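# Move three fridge bottles to cart, close fridge

## Task

Remove all three bottles from the refrigerator and place each one standing upright on the cart's top tray, then close the refrigerator door completely. A glass bottle falling any real distance means failure, as does swinging the fridge door hard, open or closed. At the end the gripper must have released everything and the robot must have backed away. The robot must not topple or finish leaning. Anything that stays in place only because the robot is holding it at the end does not count.

## Robot and tools

ROBOT. A Hello Robot Stretch 4 with a single arm: an omni-wheel base, a lift that rides up a mast, a telescoping arm that reaches straight ahead, a wrist with yaw, pitch and roll, and a two-finger gripper. It stands about 1.6 m tall; the base rim lies within 0.23 m of the base origin. Cameras: head_camera (mast top, looking ahead and down; aim it by turning the base), head_left_camera and head_right_camera (fisheyes beside it, looking more steeply down, showing base and arm), wrist_camera (behind the fingers, looking along them, fingertips near the bottom of its image).

FRAMES. Base frame: origin on the floor below the base centre, x forward, y left, z up. hand_pose is reported in this frame and marks the point between the fingers 0.015 m behind their tips; with all wrist joints at 0 its axes line up with the base frame. Its printed value may be a little off. The odometry frame is the base frame as it was when the scene began.

execute_actions. Argument actions: a list holding exactly one action, or empty (empty just reports state and images). Optional cameras: list of names from head_camera, head_left_camera, head_right_camera, wrist_camera, all; omitted, null or ["all"] gives every camera, [] gives none. An action contains base, joints, or both, plus optional pace and contact_limits; alternatively it contains only end_of_arm. Its motions begin together and may finish at different times.
- base: a relative move from where the base last measured itself, with exactly one key. translate_m: straight drive in metres, forward positive, -2 to 2. strafe_m: sideways metres, left positive, -2 to 2. rotate_rad: turn in place, radians, counter-clockwise (left) positive, -3.2 to 3.2.
- joints: absolute targets keyed by joint name, any subset. lift_m 0 to 1.2 m; arm_m 0 to 0.55 m (extension); wrist_yaw_rad -1.134 to 4.276 (0 straight ahead, positive left, 3.14 tucked back, above 3.4 may hit the arm); wrist_pitch_rad -1.117 to 4.259 (0 level, 1.57 pointing down); wrist_roll_rad -1.117 to 4.259 (0 fingers level, positive turns clockwise viewed from behind); gripper_m 0 to 0.08 m, the finger gap. Done tolerances: ±0.004 m for lift and arm, ±0.02 rad yaw and roll, ±0.05 rad pitch, ±0.002 m gripper. A joint value outside its range is clipped and reported; any other bad value or unknown key rejects the call and nothing moves.
- pace: "slow", "default", "fast" or "max" (base up to 0.1/0.3/0.4/0.6 m/s and 1/2/3/4 rad/s; with the lift above 0.2 these are capped further, down to 0.3 m/s and 1 rad/s at full height).
- contact_limits: {"arm_m": value}, 0 (gentlest) to 0.75 (firmest), default 0.5; the arm stops when it pushes harder.
- end_of_arm: "enable_torque", sent alone, re-powers a wrist or gripper motor that shut off.
One action runs at most 15 s. Anything left out of an action may keep driving toward an older target. If a call reports a stop, later movement calls in the same reply are skipped.

wait: seconds 0 to 10; nothing new is commanded; returns the same report as an empty action. zoom_image: camera plus region [x0, y0, x1, y1] in pixels of that camera's latest full image, top-left origin, at most 504 by 504. read_manual: section "licences" only; returns licence texts, no motion. finished_scene: scene number; ends the scene irreversibly and reports success, so call it only once bottles, door and robot are settled.

RESULT LINES. base_status / joint_status: how each motion ended: done, off_target (stopped short, may still push), contact_stop_at_<key> (hit something; that part goes slack), limit_stop_at_<name> (tilt above 6 degrees, own_body, etc.), time_out, torque_fault. on_its_own: things not commanded this call; "held at" gives the target being held. joint_positions, hand_pose. lidar_m: 12 distances in metres, sector 1 straight ahead, going counter-clockwise (4 left, 7 behind, 10 right); "-" means nothing seen or nearer than 0.25 m; it misses glass and thin legs. wrist_depth_mm: 7x7 grid of median depths, 100 to 2000 mm, transparent items omitted. base_odometry (heading -3.142 to 3.142, left positive); turned_by_wheels vs turned_by_imu, a gap over about 0.1 rad suggests a collision or slip. base_tilt in degrees (forward, right). motor_effort: percent of max, bracket is the peak; wheel positives push a right turn. pictures names the images in order.

GRIPPING. Close to a gripper_m below the bottle's width; after a grip, off_target means something is between the fingers. Effort held more than about 50 from 0 shuts the gripper off and it may drop the bottle; then send enable_torque. Open above the object's width to release.

CAUTIONS. Do not let glass bottles drop; lower them onto the tray before opening. Open and close the fridge door gently, using low pace and a light contact limit. Avoid turning or driving with over 1 kg held and arm_m above 0.2, especially at fast paces, and avoid hard pushes with the gripper raised. Wrist tilted up while rolled can trigger own_body stops. To unfold at scene start, send lift_m 0.4 with wrist_yaw_rad 0. Shorter robot motion time is better. Loose objects may get a brief nudge from outside. Finish with the gripper open and the robot backed off, upright.

Each tool is called after "Call:" in YAML: its name, and indented under it one key for each argument.

## Session

I'll start by looking at the current state of the scene.

Call:
execute_actions:
  actions: []

Scene clock: 0.00 s.
base_odometry: x=+0.000 y=+0.000 heading=+0.000 (m, m, rad; odometry frame)
turned_by_wheels: +0.000 (rad since the last result)
turned_by_imu: +0.000 (rad since the last result)
base_tilt: forward=-0.7 right=+0.1 (deg)
lidar_m: 1.04 1.39 1.39 2.36 1.93 0.82 0.81 0.93 1.36 1.34 1.57 0.92
base_status: not commanded
joint_positions: lift_m=+0.205 arm_m=-0.002 wrist_yaw_rad=+3.092 wrist_pitch_rad=+0.019 wrist_roll_rad=-0.009 gripper_m=+0.040
joint_status: not commanded
motor_effort: lift_m=+18 arm_m=-1 wrist_yaw_rad=-1 wrist_pitch_rad=-8 wrist_roll_rad=+1 gripper_m=+0 wheel_0=+0 wheel_1=+0 wheel_2=+0 (%)
hand_pose: x=-0.0390 y=+0.0979 z=+0.3792 quat_wxyz=(+0.025, -0.009, -0.004, +1.000) (m; base frame)
wrist_depth_mm: - 143 1756 1708 1661 1576 1537 / - 142 1756 1661 1618 1618 1576 / - 122 177 1255 1618 1537 1576 / - 136 220 1708 1661 1618 1537 / 140 1756 1808 1708 1661 1618 1537 / 1397 1537 1499 1576 1336 1397 1366 / 904 1078 112 904 131 - 931
pictures: head_camera, head_left_camera, head_right_camera, wrist_camera
Images, in order (width x height): head_camera 420x560, head_left_camera 420x672, head_right_camera 420x672, wrist_camera 616x392.

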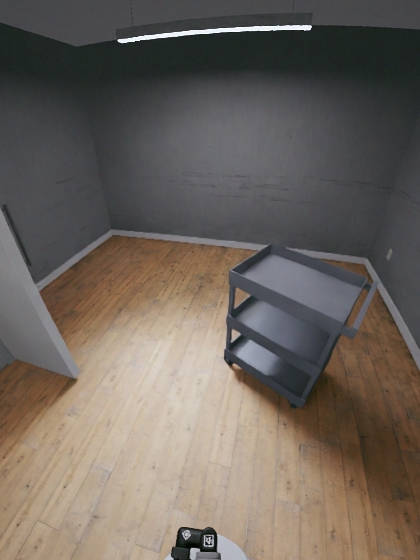

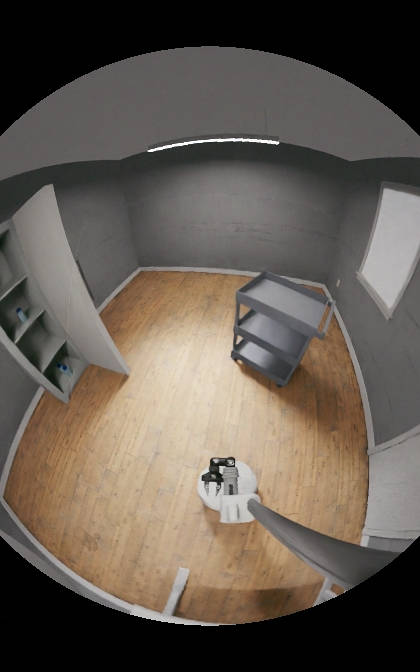

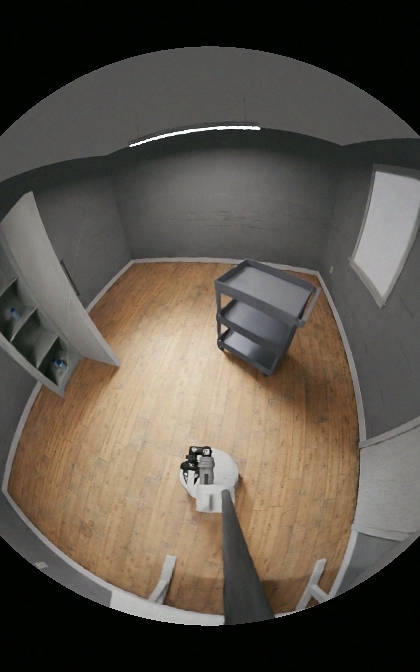

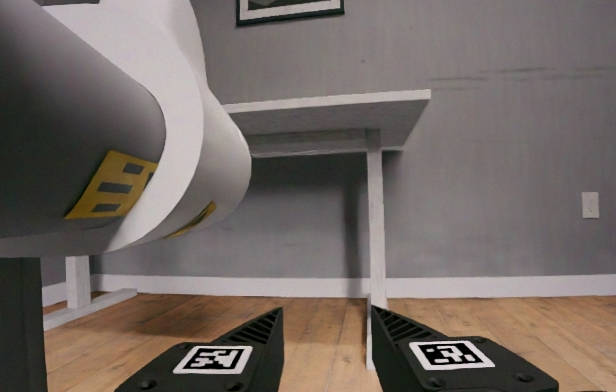

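Call:
zoom_image:
  camera: "head_left_camera"
  region: [0, 170, 160, 420]

Region (0, 170, 160, 420) of head_left_camera's 420x672 image, scaled by 2.016, with more detail than that image has; it fills the left 323 columns of this view, and the rest is white.

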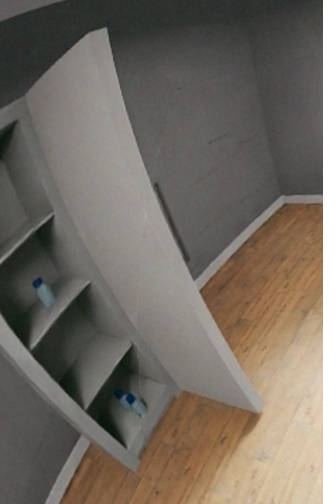

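Call:
execute_actions:
  actions:
    - {"base": {"rotate_rad": 1.1}, "joints": {"lift_m": 0.4, "wrist_yaw_rad": 0}}

Scene clock: 2.53 s.
base_odometry: x=+0.000 y=+0.000 heading=+1.100 (m, m, rad; odometry frame)
turned_by_wheels: +1.100 (rad since the last result)
turned_by_imu: +1.116 (rad since the last result)
base_tilt: forward=-0.7 right=+0.1 (deg)
lidar_m: 1.48 2.35 1.88 0.80 0.82 0.95 1.35 1.36 1.61 0.91 1.07 1.35
base_status: done
joint_positions: lift_m=+0.400 arm_m=-0.002 wrist_yaw_rad=+0.000 wrist_pitch_rad=+0.019 wrist_roll_rad=-0.009 gripper_m=+0.040
joint_status: all done
motor_effort: lift_m=+21(21) arm_m=-2(1) wrist_yaw_rad=-2(8) wrist_pitch_rad=-8(8) wrist_roll_rad=+1(1) gripper_m=+1(0) wheel_0=+1(4) wheel_1=+1(4) wheel_2=+2(6) (%)
hand_pose: x=+0.3817 y=-0.0874 z=+0.5740 quat_wxyz=(+1.000, -0.004, +0.009, +0.000) (m; base frame)
wrist_depth_mm: 1863 - - - 1205 - - / 1863 - - 1808 1229 - - / 1921 1983 - 1983 1229 - - / 1808 - - - 1255 - - / 1808 1921 - - 1281 - - / 1863 1921 1863 1661 1205 1921 1863 / 1430 1499 112 1281 131 - 1336
pictures: head_camera, head_left_camera, head_right_camera, wrist_camera
camera_calibration (this result's frames):
wrist_camera: T_world_to_cam=[[0.00914532, -0.999637, -0.0253488, -0.0692251], [0.0133201, 0.0254694, -0.999587, 0.634736], [0.999869, 0.00880389, 0.0135482, -0.240168], [0, 0, 0, 1]] pos_world=[0.232315, -0.0832519, 0.635973]
Images, in order (width x height): head_camera 420x560, head_left_camera 420x672, head_right_camera 420x672, wrist_camera 616x392.

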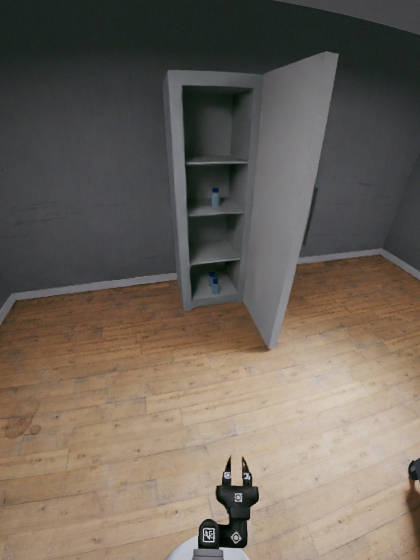

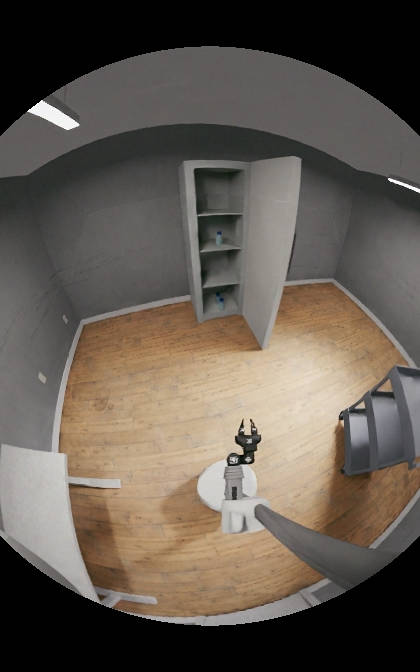

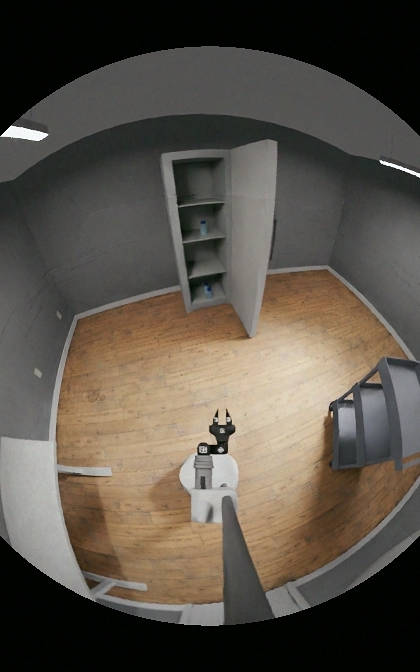

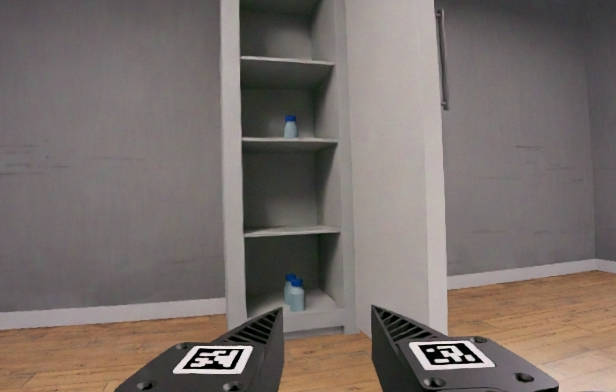

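Call:
zoom_image:
  camera: "head_camera"
  region: [150, 240, 310, 370]

Call:
zoom_image:
  camera: "wrist_camera"
  region: [200, 90, 460, 345]

Region (150, 240, 310, 370) of head_camera's 420x560 image, scaled by 3.150, with more detail than that image has; it fills the top 410 rows of this view, and the rest is white.

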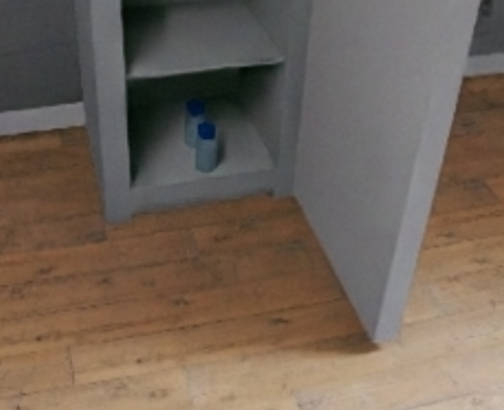

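Region (200, 90, 460, 345) of wrist_camera's 616x392 image, scaled by 1.938; it fills the top 494 rows of this view, and the rest is white.

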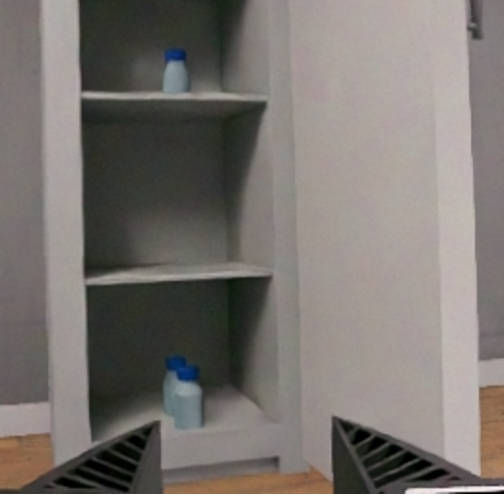

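Call:
execute_actions:
  actions:
    - {"base": {"rotate_rad": -0.126}, "joints": {"gripper_m": 0.08}, "pace": "fast"}
  cameras: []

Call:
execute_actions:
  actions:
    - {"base": {"translate_m": 1.25}, "joints": {"lift_m": 0.81}, "pace": "fast"}
  cameras: []

Call:
execute_actions:
  actions:
    - {"base": {"rotate_rad": 0.405}}

Scene clock: 5.63 s.
base_odometry: x=+0.000 y=+0.000 heading=+0.974 (m, m, rad; odometry frame)
turned_by_wheels: -0.126 (rad since the last result)
turned_by_imu: -0.129 (rad since the last result)
base_tilt: forward=-0.7 right=+0.1 (deg)
lidar_m: 1.37 1.80 2.02 0.81 0.80 0.90 1.36 1.34 1.51 0.95 1.02 2.97
base_status: done
joint_positions: lift_m=+0.400 arm_m=-0.002 wrist_yaw_rad=+0.000 wrist_pitch_rad=+0.019 wrist_roll_rad=-0.009 gripper_m=+0.080
joint_status: all done
motor_effort: lift_m=+21(21) arm_m=-1(1) wrist_yaw_rad=+0(1) wrist_pitch_rad=-8(8) wrist_roll_rad=+1(1) gripper_m=+1(2) wheel_0=+0(9) wheel_1=-1(1) wheel_2=-1(7) (%)
hand_pose: x=+0.3816 y=-0.0874 z=+0.5740 quat_wxyz=(+1.000, -0.004, +0.009, +0.000) (m; base frame)
wrist_depth_mm: 1808 1921 - 1537 - - - / 1863 1921 1921 1576 - - - / 1808 1863 1921 1537 - - - / 1863 1863 - 1537 - - - / 1863 1863 1983 1618 - - - / 1808 1863 1618 1576 1205 - 1863 / 1499 111 130 1366 1138 109 -
pictures: none
No camera images: the call's "cameras" was empty. Leave "cameras" out to get every camera's image.

Scene clock: 10.10 s.
base_odometry: x=+0.702 y=+1.034 heading=+0.974 (m, m, rad; odometry frame)
turned_by_wheels: +0.000 (rad since the last result)
turned_by_imu: -0.007 (rad since the last result)
base_tilt: forward=-0.7 right=+0.1 (deg)
lidar_m: 0.44 0.63 0.70 1.99 2.07 1.57 2.17 1.42 1.18 2.69 0.25 0.29
base_status: done
joint_positions: lift_m=+0.810 arm_m=-0.002 wrist_yaw_rad=+0.000 wrist_pitch_rad=+0.019 wrist_roll_rad=-0.009 gripper_m=+0.080
joint_status: all done
motor_effort: lift_m=+20(25) arm_m=-1(1) wrist_yaw_rad=-1(1) wrist_pitch_rad=-8(8) wrist_roll_rad=+0(1) gripper_m=+1(1) wheel_0=+0(6) wheel_1=-1(6) wheel_2=+0(11) (%)
hand_pose: x=+0.3817 y=-0.0874 z=+0.9841 quat_wxyz=(+1.000, -0.004, +0.009, +0.000) (m; base frame)
wrist_depth_mm: 480 496 480 286 179 129 - / 683 699 480 289 180 130 - / 750 809 484 291 182 131 - / 750 809 480 294 183 132 - / 715 707 484 297 185 132 - / 508 508 477 298 185 127 - / 741 111 130 304 185 109 -
pictures: none
No camera images: the call's "cameras" was empty. Leave "cameras" out to get every camera's image.

Scene clock: 11.30 s.
base_odometry: x=+0.702 y=+1.034 heading=+1.379 (m, m, rad; odometry frame)
turned_by_wheels: +0.405 (rad since the last result)
turned_by_imu: +0.411 (rad since the last result)
base_tilt: forward=-0.8 right=+0.2 (deg)
lidar_m: 0.62 0.66 1.74 2.08 1.57 1.97 1.59 1.21 2.77 0.25 0.26 0.39
base_status: done
joint_positions: lift_m=+0.810 arm_m=-0.002 wrist_yaw_rad=+0.000 wrist_pitch_rad=+0.019 wrist_roll_rad=-0.009 gripper_m=+0.080
joint_status: not commanded
motor_effort: lift_m=+20(20) arm_m=-1(1) wrist_yaw_rad=+0(0) wrist_pitch_rad=-8(8) wrist_roll_rad=+1(1) gripper_m=+2(2) wheel_0=+0(7) wheel_1=+0(6) wheel_2=+0(6) (%)
hand_pose: x=+0.3817 y=-0.0874 z=+0.9841 quat_wxyz=(+1.000, -0.004, +0.009, +0.000) (m; base frame)
wrist_depth_mm: 436 488 508 504 512 421 281 / 433 597 741 750 640 424 287 / 436 591 866 854 661 424 282 / 433 591 842 842 676 418 286 / 430 580 831 603 591 421 285 / 433 508 500 842 473 415 294 / 427 111 130 842 707 109 -
pictures: head_camera, head_left_camera, head_right_camera, wrist_camera
camera_calibration (this result's frames):
wrist_camera: T_world_to_cam=[[0.00893883, -0.999639, -0.025349, -0.0587952], [0.0133268, 0.0254669, -0.999587, 1.04464], [0.999871, 0.00859732, 0.0135497, -0.245728], [0, 0, 0, 1]] pos_world=[0.2323, -0.083265, 1.04605]
Images, in order (width x height): head_camera 420x560, head_left_camera 420x672, head_right_camera 420x672, wrist_camera 616x392.

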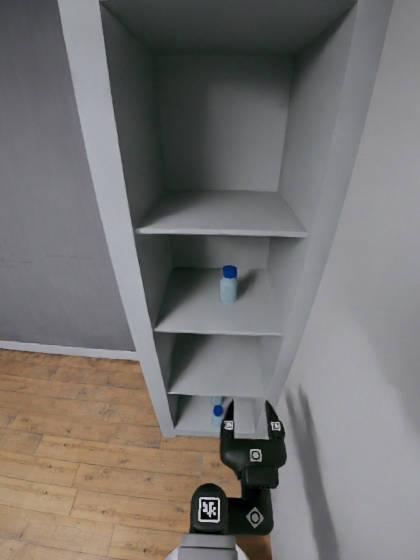

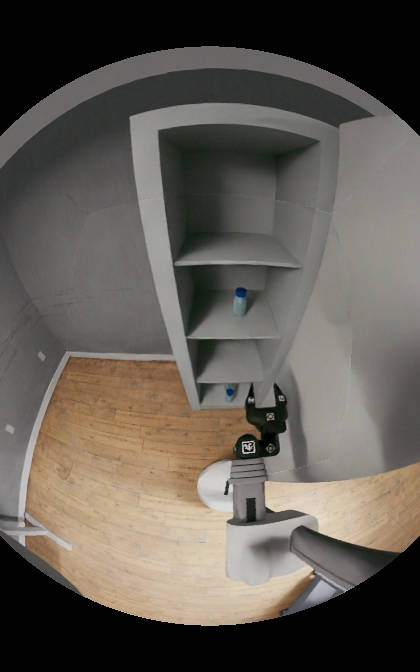

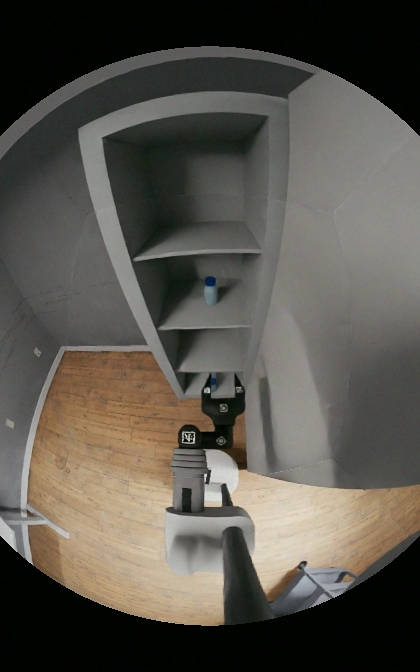

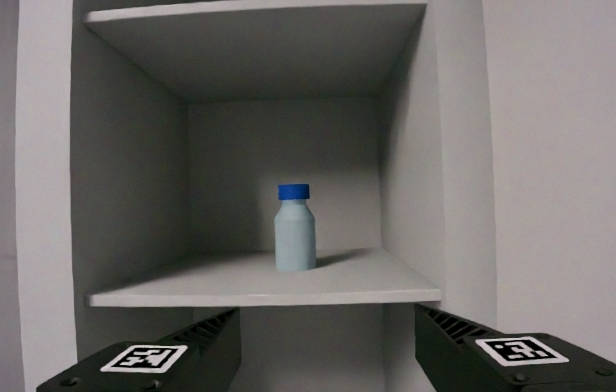

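Call:
zoom_image:
  camera: "wrist_camera"
  region: [220, 170, 440, 330]

Call:
zoom_image:
  camera: "head_right_camera"
  region: [130, 330, 400, 620]

Region (220, 170, 440, 330) of wrist_camera's 616x392 image, scaled by 2.291; it fills the top 367 rows of this view, and the rest is white.

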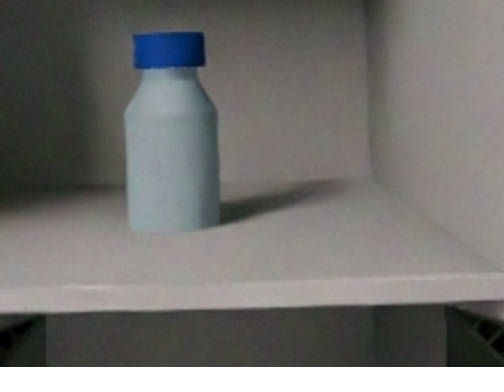

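Region (130, 330, 400, 620) of head_right_camera's 420x672 image, scaled by 1.738, with more detail than that image has; it fills the left 469 columns of this view, and the rest is white.

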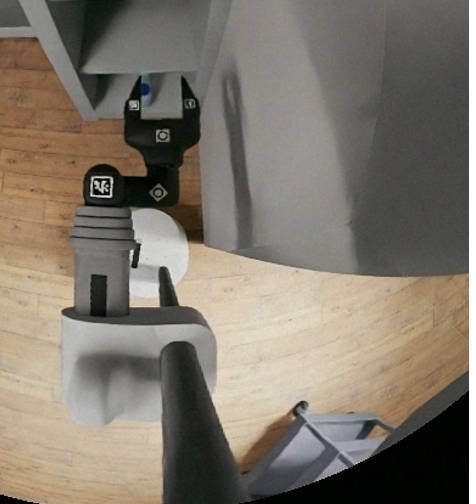

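Call:
execute_actions:
  actions:
    - {"base": {"strafe_m": 0.034}, "joints": {"arm_m": 0.34, "lift_m": 0.816, "wrist_pitch_rad": 0.0}, "contact_limits": {"arm_m": 0.15}}
  cameras: ["head_camera", "wrist_camera"]

Scene clock: 15.10 s.
base_odometry: x=+0.669 y=+1.041 heading=+1.379 (m, m, rad; odometry frame)
turned_by_wheels: +0.000 (rad since the last result)
turned_by_imu: -0.001 (rad since the last result)
base_tilt: forward=-0.7 right=+0.2 (deg)
lidar_m: 0.64 0.66 1.73 2.04 1.55 1.85 1.61 1.21 2.80 0.28 0.29 0.44
base_status: done
joint_positions: lift_m=+0.816 arm_m=+0.339 wrist_yaw_rad=+0.000 wrist_pitch_rad=+0.003 wrist_roll_rad=-0.009 gripper_m=+0.080
joint_status: all done
motor_effort: lift_m=+20(21) arm_m=+5(6) wrist_yaw_rad=+0(1) wrist_pitch_rad=-8(12) wrist_roll_rad=+1(1) gripper_m=+2(3) wheel_0=+2(10) wheel_1=-2(5) wheel_2=-1(1) (%)
contact_limits: arm_m 0.15
hand_pose: x=+0.7228 y=-0.0874 z=+0.9935 quat_wxyz=(+1.000, -0.004, +0.001, +0.000) (m; base frame)
wrist_depth_mm: 357 455 484 484 508 379 271 / 364 521 530 521 521 379 276 / 362 521 517 525 517 389 278 / 347 517 525 272 517 397 276 / 353 512 521 259 517 399 286 / 347 427 430 254 370 351 285 / 289 111 130 250 262 109 -
pictures: head_camera, wrist_camera
camera_calibration (this result's frames):
wrist_camera: T_world_to_cam=[[0.00938322, -0.999638, -0.0252033, -0.0620648], [0.0294828, 0.02547, -0.999241, 1.03744], [0.999521, 0.00863304, 0.0297111, -0.602704], [0, 0, 0, 1]] pos_world=[0.572411, -0.0832629, 1.053]
Images, in order (width x height): head_camera 420x560, wrist_camera 616x392.

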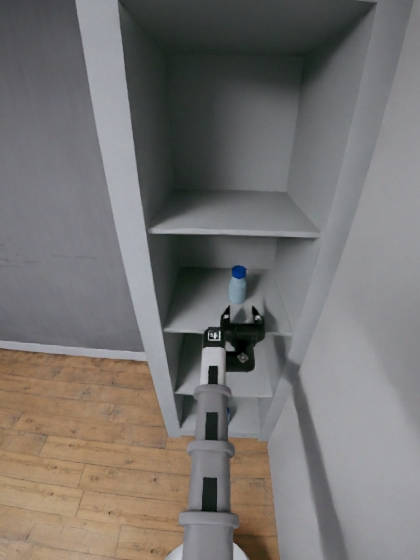

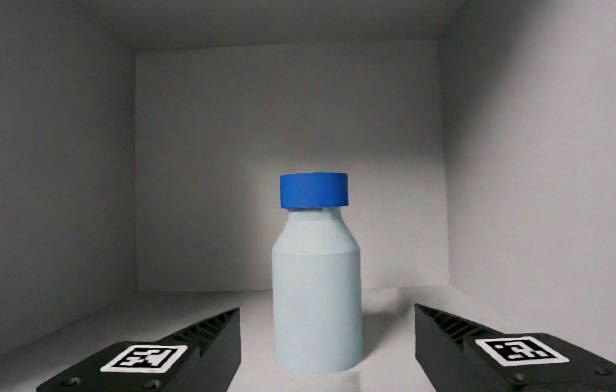

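Call:
zoom_image:
  camera: "wrist_camera"
  region: [200, 160, 450, 392]

Region (200, 160, 450, 392) of wrist_camera's 616x392 image, scaled by 2.016; it fills the top 468 rows of this view, and the rest is white.

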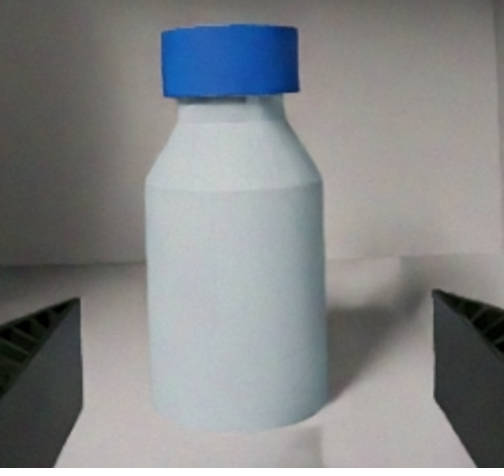

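Call:
execute_actions:
  actions:
    - {"base": {"strafe_m": 0.003}, "joints": {"arm_m": 0.425}, "contact_limits": {"arm_m": 0.1}, "pace": "slow"}
  cameras: ["head_camera", "wrist_camera"]

Scene clock: 17.60 s.
base_odometry: x=+0.666 y=+1.041 heading=+1.379 (m, m, rad; odometry frame)
turned_by_wheels: +0.000 (rad since the last result)
turned_by_imu: -0.001 (rad since the last result)
base_tilt: forward=-0.7 right=+0.1 (deg)
lidar_m: 0.63 0.66 1.74 2.03 1.52 1.81 1.65 1.21 2.79 0.29 0.30 0.44
base_status: done
joint_positions: lift_m=+0.816 arm_m=+0.424 wrist_yaw_rad=+0.000 wrist_pitch_rad=+0.003 wrist_roll_rad=-0.009 gripper_m=+0.080
joint_status: all done
motor_effort: lift_m=+20(21) arm_m=+5(5) wrist_yaw_rad=+0(2) wrist_pitch_rad=-8(8) wrist_roll_rad=+1(0) gripper_m=+1(3) wheel_0=-1(1) wheel_1=+1(5) wheel_2=-1(1) (%)
contact_limits: arm_m 0.1
hand_pose: x=+0.8077 y=-0.0874 z=+0.9935 quat_wxyz=(+1.000, -0.004, +0.001, +0.000) (m; base frame)
wrist_depth_mm: 357 445 442 439 439 384 278 / 357 445 442 439 436 392 281 / 353 442 439 439 439 399 285 / 345 442 436 182 433 404 279 / 349 433 436 178 433 410 283 / 343 430 430 168 184 351 289 / 290 111 130 167 174 109 -
pictures: head_camera, wrist_camera
camera_calibration (this result's frames):
wrist_camera: T_world_to_cam=[[0.0092592, -0.999639, -0.0252031, -0.0627885], [0.0294859, 0.0254662, -0.999241, 1.03493], [0.999522, 0.00850903, 0.029711, -0.687636], [0, 0, 0, 1]] pos_world=[0.657373, -0.0832706, 1.053]
Images, in order (width x height): head_camera 420x560, wrist_camera 616x392.

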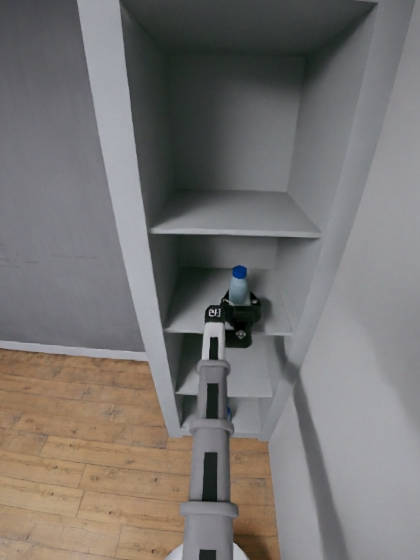

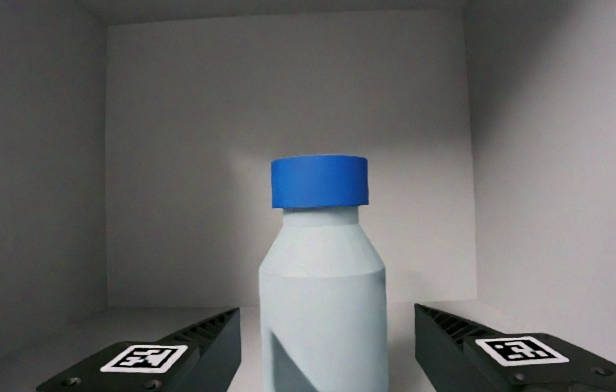

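Call:
zoom_image:
  camera: "wrist_camera"
  region: [200, 160, 450, 392]

Region (200, 160, 450, 392) of wrist_camera's 616x392 image, scaled by 2.016; it fills the top 468 rows of this view, and the rest is white.

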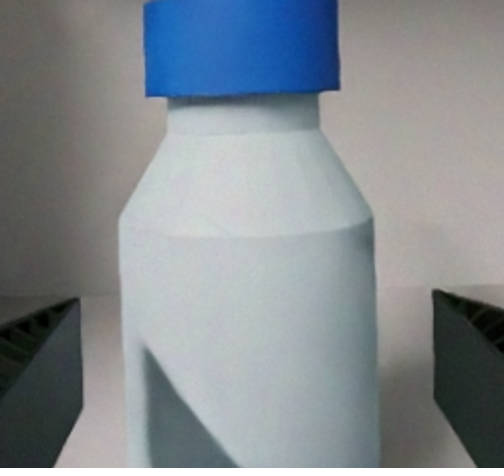

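Call:
execute_actions:
  actions:
    - {"joints": {"arm_m": 0.497}, "contact_limits": {"arm_m": 0.1}, "pace": "slow"}
  cameras: ["head_camera", "wrist_camera"]

Scene clock: 19.93 s.
base_odometry: x=+0.666 y=+1.041 heading=+1.379 (m, m, rad; odometry frame)
turned_by_wheels: +0.000 (rad since the last result)
turned_by_imu: -0.001 (rad since the last result)
base_tilt: forward=-0.7 right=+0.1 (deg)
lidar_m: 0.64 0.67 1.76 2.03 1.55 1.83 1.61 1.20 2.80 0.29 0.30 0.44
base_status: not commanded
joint_positions: lift_m=+0.816 arm_m=+0.496 wrist_yaw_rad=+0.000 wrist_pitch_rad=+0.003 wrist_roll_rad=-0.009 gripper_m=+0.080
joint_status: all done
motor_effort: lift_m=+21(21) arm_m=+5(5) wrist_yaw_rad=-1(1) wrist_pitch_rad=-8(8) wrist_roll_rad=+0(0) gripper_m=+5(1) wheel_0=-1(1) wheel_1=+1(1) wheel_2=+0(1) (%)
contact_limits: arm_m 0.1
hand_pose: x=+0.8797 y=-0.0874 z=+0.9935 quat_wxyz=(+1.000, -0.004, +0.001, +0.000) (m; base frame)
wrist_depth_mm: 353 375 373 368 368 368 276 / 353 370 368 370 362 366 283 / 355 368 366 107 362 362 285 / 343 366 368 108 362 359 281 / 347 368 364 110 124 357 282 / 342 364 142 102 106 353 291 / 287 111 114 - 108 109 -
pictures: head_camera, wrist_camera
camera_calibration (this result's frames):
wrist_camera: T_world_to_cam=[[0.00924387, -0.99964, -0.0252031, -0.063445], [0.0294863, 0.0254657, -0.999241, 1.03281], [0.999522, 0.0084937, 0.0297111, -0.759607], [0, 0, 0, 1]] pos_world=[0.729377, -0.0832716, 1.053]
Images, in order (width x height): head_camera 420x560, wrist_camera 616x392.

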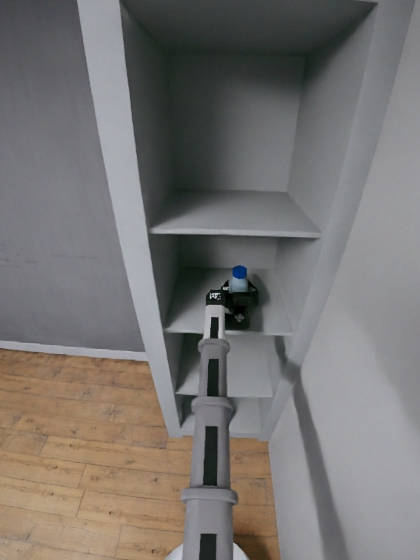

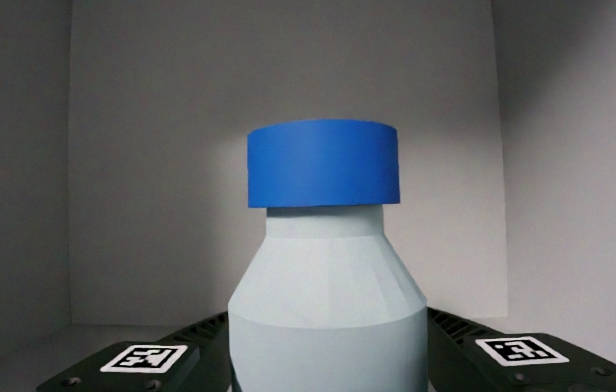

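The bottle is between the fingers. Closing the gripper.

Call:
execute_actions:
  actions:
    - {"joints": {"gripper_m": 0.05}}
  cameras: ["wrist_camera"]

Scene clock: 20.90 s.
base_odometry: x=+0.666 y=+1.041 heading=+1.379 (m, m, rad; odometry frame)
turned_by_wheels: +0.000 (rad since the last result)
turned_by_imu: +0.000 (rad since the last result)
base_tilt: forward=-0.7 right=+0.2 (deg)
lidar_m: 0.62 0.66 1.74 2.04 1.51 1.82 1.64 1.22 2.78 0.30 0.31 0.44
base_status: not commanded
joint_positions: lift_m=+0.816 arm_m=+0.496 wrist_yaw_rad=+0.000 wrist_pitch_rad=+0.003 wrist_roll_rad=-0.008 gripper_m=+0.069
joint_status: gripper_m off_target (ended at +0.069, target +0.050)
on_its_own: gripper_m is held at +0.064, not at your +0.050, by its contact guard: the fingers met something
motor_effort: lift_m=+21(20) arm_m=+5(5) wrist_yaw_rad=-1(2) wrist_pitch_rad=-8(8) wrist_roll_rad=+0(0) gripper_m=-37(36) wheel_0=+0(0) wheel_1=+1(1) wheel_2=-1(1) (%)
hand_pose: x=+0.8798 y=-0.0874 z=+0.9935 quat_wxyz=(+1.000, -0.004, +0.001, +0.000) (m; base frame)
wrist_depth_mm: 355 375 370 368 368 366 277 / 351 370 370 368 366 364 283 / 353 373 368 107 364 362 285 / 342 370 366 108 125 359 281 / 347 366 366 110 122 357 283 / 343 368 347 102 106 355 293 / 287 291 109 - 107 104 -
pictures: wrist_camera
camera_calibration (this result's frames):
wrist_camera: T_world_to_cam=[[0.00948534, -0.999631, -0.0254481, -0.0633622], [0.0294957, 0.0257178, -0.999234, 1.03282], [0.99952, 0.00872747, 0.0297288, -0.759637], [0, 0, 0, 1]] pos_world=[0.72941, -0.083271, 1.053]
Images, in order (width x height): wrist_camera 616x392.

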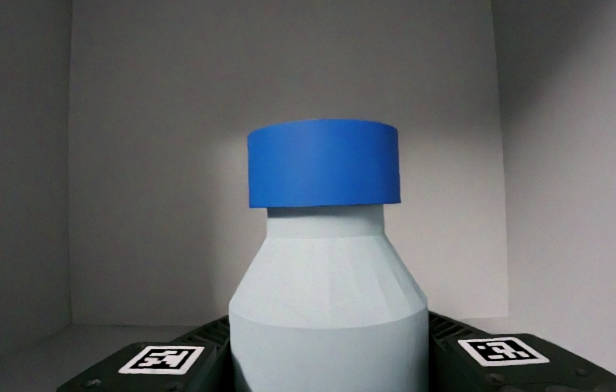

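Call:
execute_actions:
  actions:
    - {"joints": {"lift_m": 0.85}, "pace": "slow"}
  cameras: ["wrist_camera"]

Scene clock: 22.10 s.
base_odometry: x=+0.666 y=+1.041 heading=+1.379 (m, m, rad; odometry frame)
turned_by_wheels: +0.000 (rad since the last result)
turned_by_imu: +0.000 (rad since the last result)
base_tilt: forward=-0.8 right=+0.1 (deg)
lidar_m: 0.63 0.65 1.74 2.03 1.54 1.82 1.63 1.21 2.78 0.29 0.31 0.41
base_status: not commanded
joint_positions: lift_m=+0.850 arm_m=+0.496 wrist_yaw_rad=+0.000 wrist_pitch_rad=+0.005 wrist_roll_rad=-0.008 gripper_m=+0.069
joint_status: all done
on_its_own: gripper_m is held at +0.064, not at your +0.050, by its contact guard: the fingers met something
motor_effort: lift_m=+22(18) arm_m=+5(5) wrist_yaw_rad=-2(1) wrist_pitch_rad=-15(15) wrist_roll_rad=+0(0) gripper_m=-35(36) wheel_0=+0(0) wheel_1=+1(1) wheel_2=-1(1) (%)
hand_pose: x=+0.8798 y=-0.0874 z=+1.0268 quat_wxyz=(+1.000, -0.004, +0.003, +0.000) (m; base frame)
wrist_depth_mm: 355 370 370 368 366 362 278 / 353 370 368 368 366 364 282 / 355 370 368 107 362 359 285 / 343 366 364 108 125 359 281 / 347 368 362 110 123 359 283 / 345 364 362 102 106 357 290 / 325 359 109 - 108 104 -
pictures: wrist_camera
camera_calibration (this result's frames):
wrist_camera: T_world_to_cam=[[0.00939321, -0.999632, -0.0254577, -0.0624286], [0.0269092, 0.0257023, -0.999307, 1.06848], [0.999594, 0.00870165, 0.0271408, -0.758037], [0, 0, 0, 1]] pos_world=[0.729564, -0.0832717, 1.08672]
Images, in order (width x height): wrist_camera 616x392.

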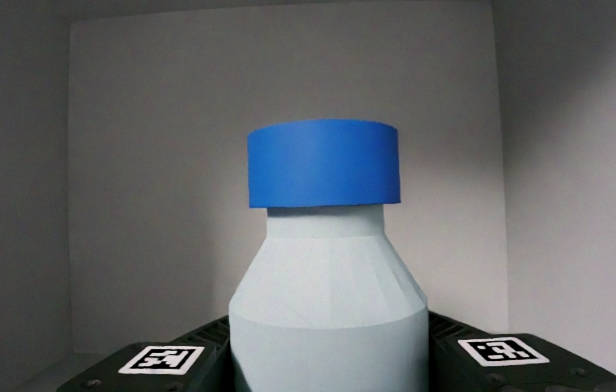

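Call:
execute_actions:
  actions:
    - {"base": {"translate_m": -0.6}, "joints": {"arm_m": 0.0}}
  cameras: ["wrist_camera"]

Call:
execute_actions:
  actions:
    - {"base": {"rotate_rad": -2.1}, "pace": "slow"}

Scene clock: 26.67 s.
base_odometry: x=+0.551 y=+0.452 heading=+1.379 (m, m, rad; odometry frame)
turned_by_wheels: +0.000 (rad since the last result)
turned_by_imu: +0.002 (rad since the last result)
base_tilt: forward=-0.7 right=+0.2 (deg)
lidar_m: 0.33 1.88 2.14 1.28 1.34 1.85 1.90 0.84 0.79 2.67 2.53 0.36
base_status: done
joint_positions: lift_m=+0.850 arm_m=+0.001 wrist_yaw_rad=+0.000 wrist_pitch_rad=+0.005 wrist_roll_rad=-0.008 gripper_m=+0.069
joint_status: all done
on_its_own: gripper_m is held at +0.064, not at your +0.050, by its contact guard: the fingers met something
motor_effort: lift_m=+21(22) arm_m=-5(5) wrist_yaw_rad=+0(3) wrist_pitch_rad=-16(17) wrist_roll_rad=+0(0) gripper_m=-37(39) wheel_0=+0(5) wheel_1=+1(6) wheel_2=-1(9) (%)
hand_pose: x=+0.3844 y=-0.0874 z=+1.0268 quat_wxyz=(+1.000, -0.004, +0.003, +0.000) (m; base frame)
wrist_depth_mm: 1618 1576 1205 1336 976 455 379 / 1576 1618 1205 1430 991 466 377 / 1576 1576 1025 107 683 473 373 / 1618 1576 1138 108 125 480 370 / 1661 1499 1138 110 122 488 368 / 1576 1618 1008 102 105 449 368 / 1576 1618 109 - 107 104 -
pictures: wrist_camera
camera_calibration (this result's frames):
wrist_camera: T_world_to_cam=[[0.00904548, -0.999636, -0.0254216, -0.057752], [0.0267484, 0.0256554, -0.999313, 1.08188], [0.999601, 0.00835928, 0.0269707, -0.262707], [0, 0, 0, 1]] pos_world=[0.234186, -0.083291, 1.08676]
Images, in order (width x height): wrist_camera 616x392.

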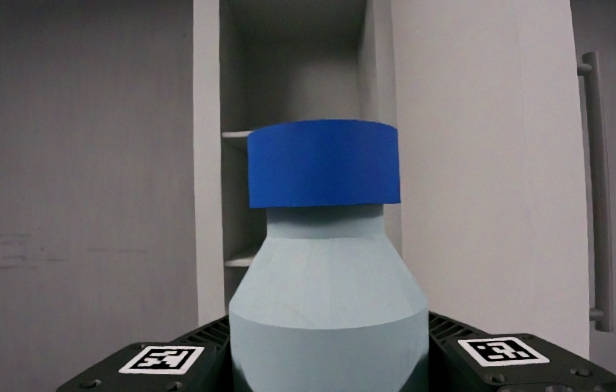

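Scene clock: 30.07 s.
base_odometry: x=+0.551 y=+0.452 heading=-0.721 (m, m, rad; odometry frame)
turned_by_wheels: -2.100 (rad since the last result)
turned_by_imu: -2.132 (rad since the last result)
base_tilt: forward=-0.7 right=+0.2 (deg)
lidar_m: 0.35 2.66 2.58 0.66 1.19 1.89 2.15 1.30 1.32 1.85 1.89 0.35
base_status: done
joint_positions: lift_m=+0.850 arm_m=+0.001 wrist_yaw_rad=+0.000 wrist_pitch_rad=+0.005 wrist_roll_rad=-0.008 gripper_m=+0.069
joint_status: not commanded
on_its_own: gripper_m is held at +0.064, not at your +0.050, by its contact guard: the fingers met something
motor_effort: lift_m=+21(21) arm_m=-5(5) wrist_yaw_rad=+0(2) wrist_pitch_rad=-16(16) wrist_roll_rad=+0(1) gripper_m=-38(37) wheel_0=+2(3) wheel_1=+1(3) wheel_2=-1(5) (%)
hand_pose: x=+0.3844 y=-0.0875 z=+1.0268 quat_wxyz=(+1.000, -0.004, +0.003, +0.000) (m; base frame)
wrist_depth_mm: - - - - - 1808 1499 / - - - - - 1808 1537 / - - - 107 - 1808 1576 / - - - 108 125 1863 1576 / - - - 110 122 1921 1537 / - - - 102 105 866 750 / - - 109 - 107 104 -
pictures: head_camera, head_left_camera, head_right_camera, wrist_camera
camera_calibration (this result's frames):
wrist_camera: T_world_to_cam=[[0.00897546, -0.999637, -0.0254173, -0.0577445], [0.0267502, 0.0256493, -0.999313, 1.08188], [0.999602, 0.00828938, 0.0269707, -0.262725], [0, 0, 0, 1]] pos_world=[0.234198, -0.0832951, 1.08676]
Images, in order (width x height): head_camera 420x560, head_left_camera 420x672, head_right_camera 420x672, wrist_camera 616x392.

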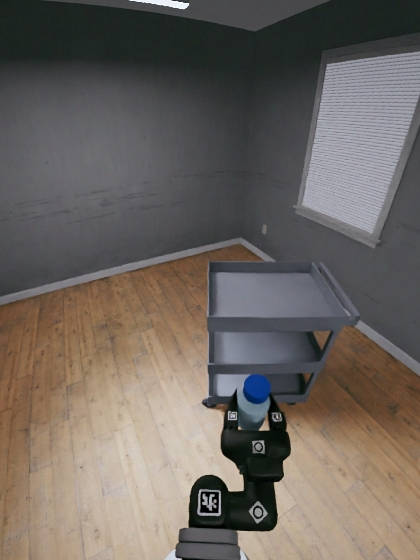

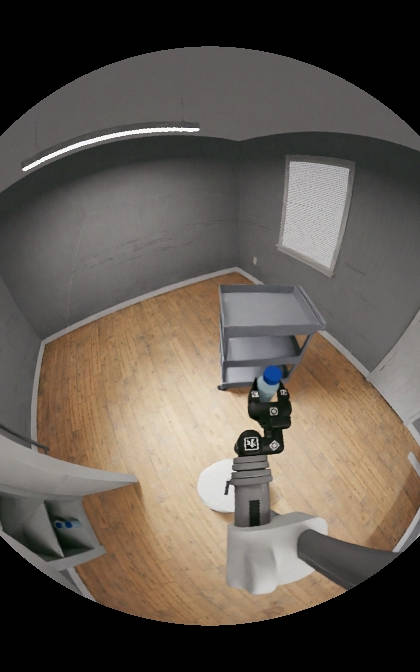

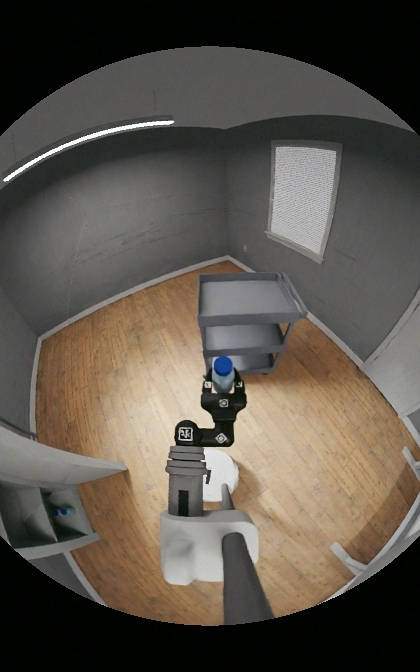

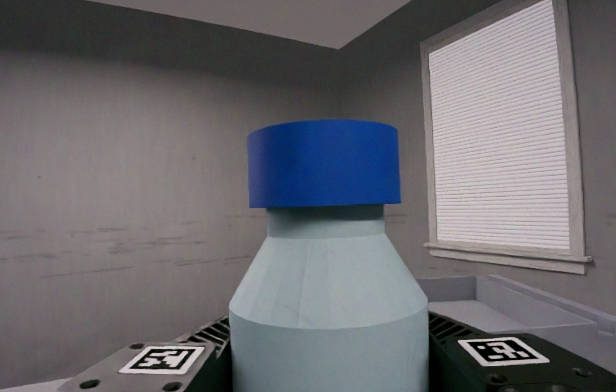

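Call:
zoom_image:
  camera: "head_camera"
  region: [190, 245, 370, 420]

Region (190, 245, 370, 420) of head_camera's 420x560 image, scaled by 2.800, with more detail than that image has; it fills the top 490 rows of this view, and the rest is white.

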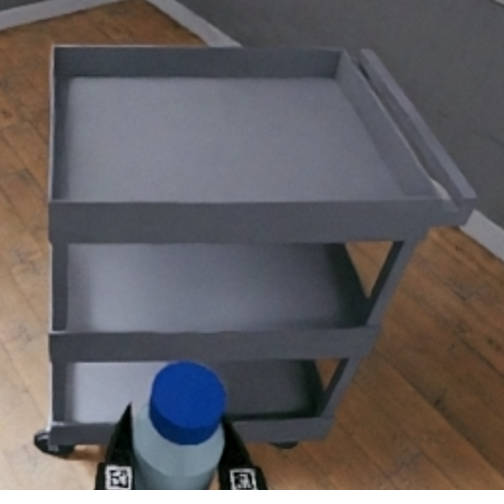

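Call:
execute_actions:
  actions:
    - {"base": {"rotate_rad": -0.3}, "joints": {"arm_m": 0.15}}
  cameras: []

Call:
execute_actions:
  actions:
    - {"base": {"translate_m": 0.44}, "joints": {"arm_m": 0.45, "lift_m": 0.83}, "contact_limits": {"arm_m": 0.15}}

Scene clock: 33.50 s.
base_odometry: x=+0.551 y=+0.452 heading=-1.021 (m, m, rad; odometry frame)
turned_by_wheels: -0.300 (rad since the last result)
turned_by_imu: -0.305 (rad since the last result)
base_tilt: forward=-0.8 right=+0.2 (deg)
lidar_m: 0.48 0.78 2.68 0.72 0.67 1.24 2.04 2.05 1.29 1.46 1.92 1.00
base_status: done
joint_positions: lift_m=+0.850 arm_m=+0.149 wrist_yaw_rad=+0.000 wrist_pitch_rad=+0.005 wrist_roll_rad=-0.008 gripper_m=+0.069
joint_status: all done
on_its_own: gripper_m is held at +0.064, not at your +0.050, by its contact guard: the fingers met something
motor_effort: lift_m=+21(21) arm_m=+4(5) wrist_yaw_rad=-1(2) wrist_pitch_rad=-16(16) wrist_roll_rad=+1(0) gripper_m=-36(37) wheel_0=+1(7) wheel_1=+0(5) wheel_2=-1(5) (%)
hand_pose: x=+0.5328 y=-0.0874 z=+1.0268 quat_wxyz=(+1.000, -0.004, +0.003, +0.000) (m; base frame)
wrist_depth_mm: - - - - 1808 1464 1281 / - - - - 1756 1499 1281 / - - - 107 1537 1430 1308 / - - - 108 125 1430 1308 / - - - 110 123 1499 1281 / - 842 842 102 106 1464 1281 / 640 715 109 - 108 104 -
pictures: none
No camera images: the call's "cameras" was empty. Leave "cameras" out to get every camera's image.

Scene clock: 36.43 s.
base_odometry: x=+0.781 y=+0.077 heading=-1.021 (m, m, rad; odometry frame)
turned_by_wheels: +0.000 (rad since the last result)
turned_by_imu: -0.003 (rad since the last result)
base_tilt: forward=-0.7 right=+0.1 (deg)
lidar_m: 0.39 0.38 2.36 2.54 0.90 0.93 2.42 2.36 1.56 1.80 1.61 0.48
base_status: done
joint_positions: lift_m=+0.830 arm_m=+0.449 wrist_yaw_rad=+0.000 wrist_pitch_rad=+0.005 wrist_roll_rad=-0.008 gripper_m=+0.069
joint_status: all done
on_its_own: gripper_m is held at +0.064, not at your +0.050, by its contact guard: the fingers met something
motor_effort: lift_m=+18(19) arm_m=+4(5) wrist_yaw_rad=-1(1) wrist_pitch_rad=-16(16) wrist_roll_rad=+0(0) gripper_m=-36(34) wheel_0=+0(5) wheel_1=+0(7) wheel_2=+1(9) (%)
contact_limits: arm_m 0.15
hand_pose: x=+0.8328 y=-0.0874 z=+1.0071 quat_wxyz=(+1.000, -0.004, +0.003, +0.000) (m; base frame)
wrist_depth_mm: 1661 1863 1863 1430 1160 960 854 / 1618 1983 1863 1464 1160 991 854 / 1618 1921 1863 107 1098 976 866 / 1537 1756 1863 108 125 976 854 / 1618 1863 1921 110 123 976 866 / 1618 1808 1863 102 106 946 866 / 1618 1708 109 - 108 104 -
pictures: head_camera, head_left_camera, head_right_camera, wrist_camera
camera_calibration (this result's frames):
wrist_camera: T_world_to_cam=[[0.00935982, -0.999633, -0.025415, -0.0625105], [0.0267167, 0.0256571, -0.999314, 1.05022], [0.999599, 0.00867439, 0.026947, -0.710394], [0, 0, 0, 1]] pos_world=[0.682636, -0.0832709, 1.06706]
Images, in order (width x height): head_camera 420x560, head_left_camera 420x672, head_right_camera 420x672, wrist_camera 616x392.

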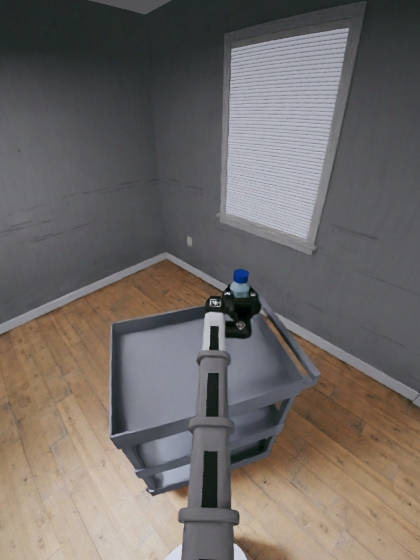

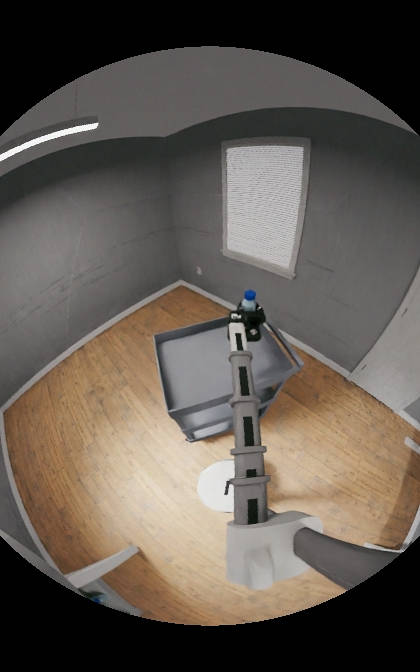

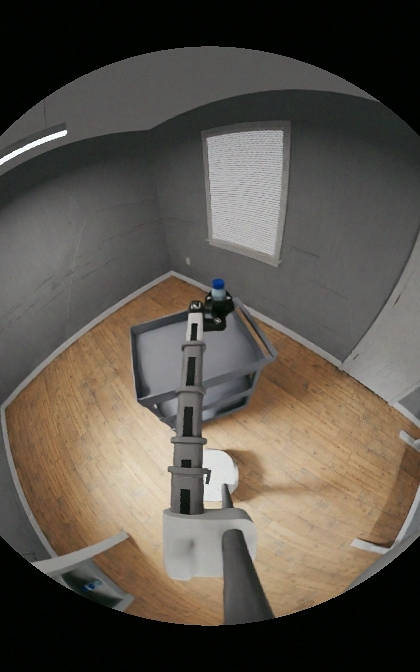

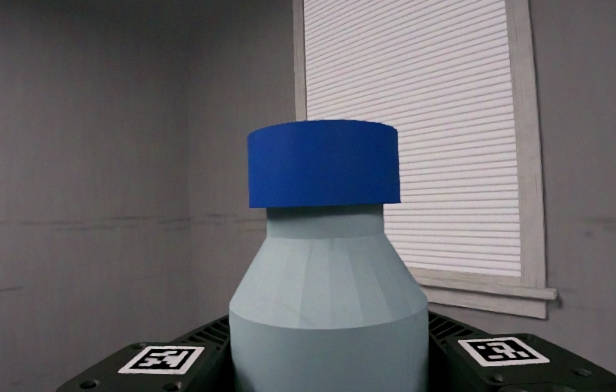

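Call:
zoom_image:
  camera: "head_camera"
  region: [100, 255, 330, 460]

Region (100, 255, 330, 460) of head_camera's 420x560 image, scaled by 2.191, with more detail than that image has; it fills the top 449 rows of this view, and the rest is white.

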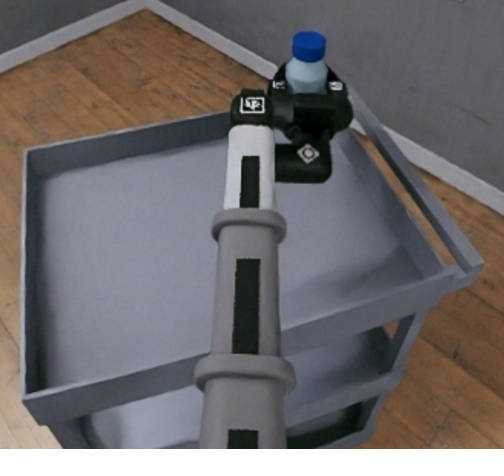

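Call:
execute_actions:
  actions:
    - {"joints": {"arm_m": 0.43, "lift_m": 0.77}}
  cameras: ["head_camera", "wrist_camera"]

Scene clock: 38.60 s.
base_odometry: x=+0.781 y=+0.077 heading=-1.021 (m, m, rad; odometry frame)
turned_by_wheels: +0.000 (rad since the last result)
turned_by_imu: -0.001 (rad since the last result)
base_tilt: forward=-0.7 right=+0.2 (deg)
lidar_m: 0.37 0.39 2.37 2.53 0.90 0.93 2.40 2.36 1.56 1.79 1.61 0.47
base_status: not commanded
joint_positions: lift_m=+0.770 arm_m=+0.431 wrist_yaw_rad=+0.000 wrist_pitch_rad=+0.005 wrist_roll_rad=-0.008 gripper_m=+0.069
joint_status: all done
on_its_own: gripper_m is held at +0.064, not at your +0.050, by its contact guard: the fingers met something
motor_effort: lift_m=+17(17) arm_m=-5(5) wrist_yaw_rad=-1(1) wrist_pitch_rad=-16(16) wrist_roll_rad=+0(0) gripper_m=-36(37) wheel_0=+0(0) wheel_1=+0(0) wheel_2=+1(1) (%)
hand_pose: x=+0.8144 y=-0.0874 z=+0.9471 quat_wxyz=(+1.000, -0.004, +0.003, +0.000) (m; base frame)
wrist_depth_mm: 1618 1983 1921 1464 1160 991 866 / 1661 1983 1921 1464 1182 991 854 / 1618 1921 1921 107 1078 1008 866 / 1618 1921 1921 108 125 1025 904 / 1661 1921 1921 110 123 960 866 / 1618 1863 1863 102 105 976 866 / 1537 1756 108 - 108 104 -
pictures: head_camera, wrist_camera
camera_calibration (this result's frames):
wrist_camera: T_world_to_cam=[[0.00908052, -0.999636, -0.0254152, -0.0636943], [0.0267139, 0.0256497, -0.999314, 0.990782], [0.999602, 0.00839535, 0.0269371, -0.690374], [0, 0, 0, 1]] pos_world=[0.66421, -0.0832884, 1.00708]
Images, in order (width x height): head_camera 420x560, wrist_camera 616x392.

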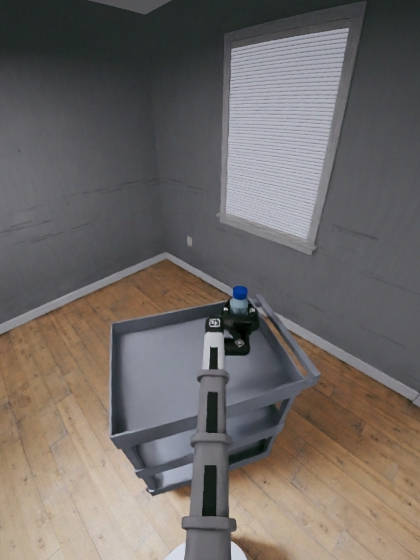

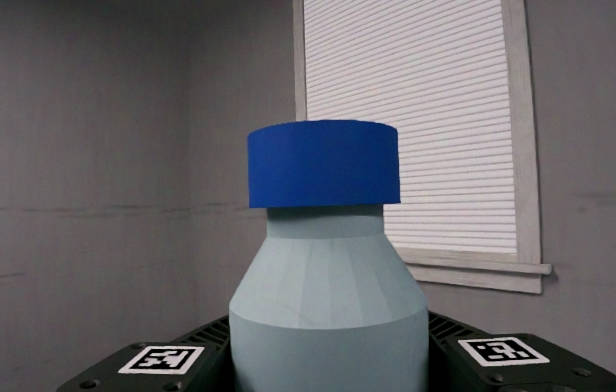

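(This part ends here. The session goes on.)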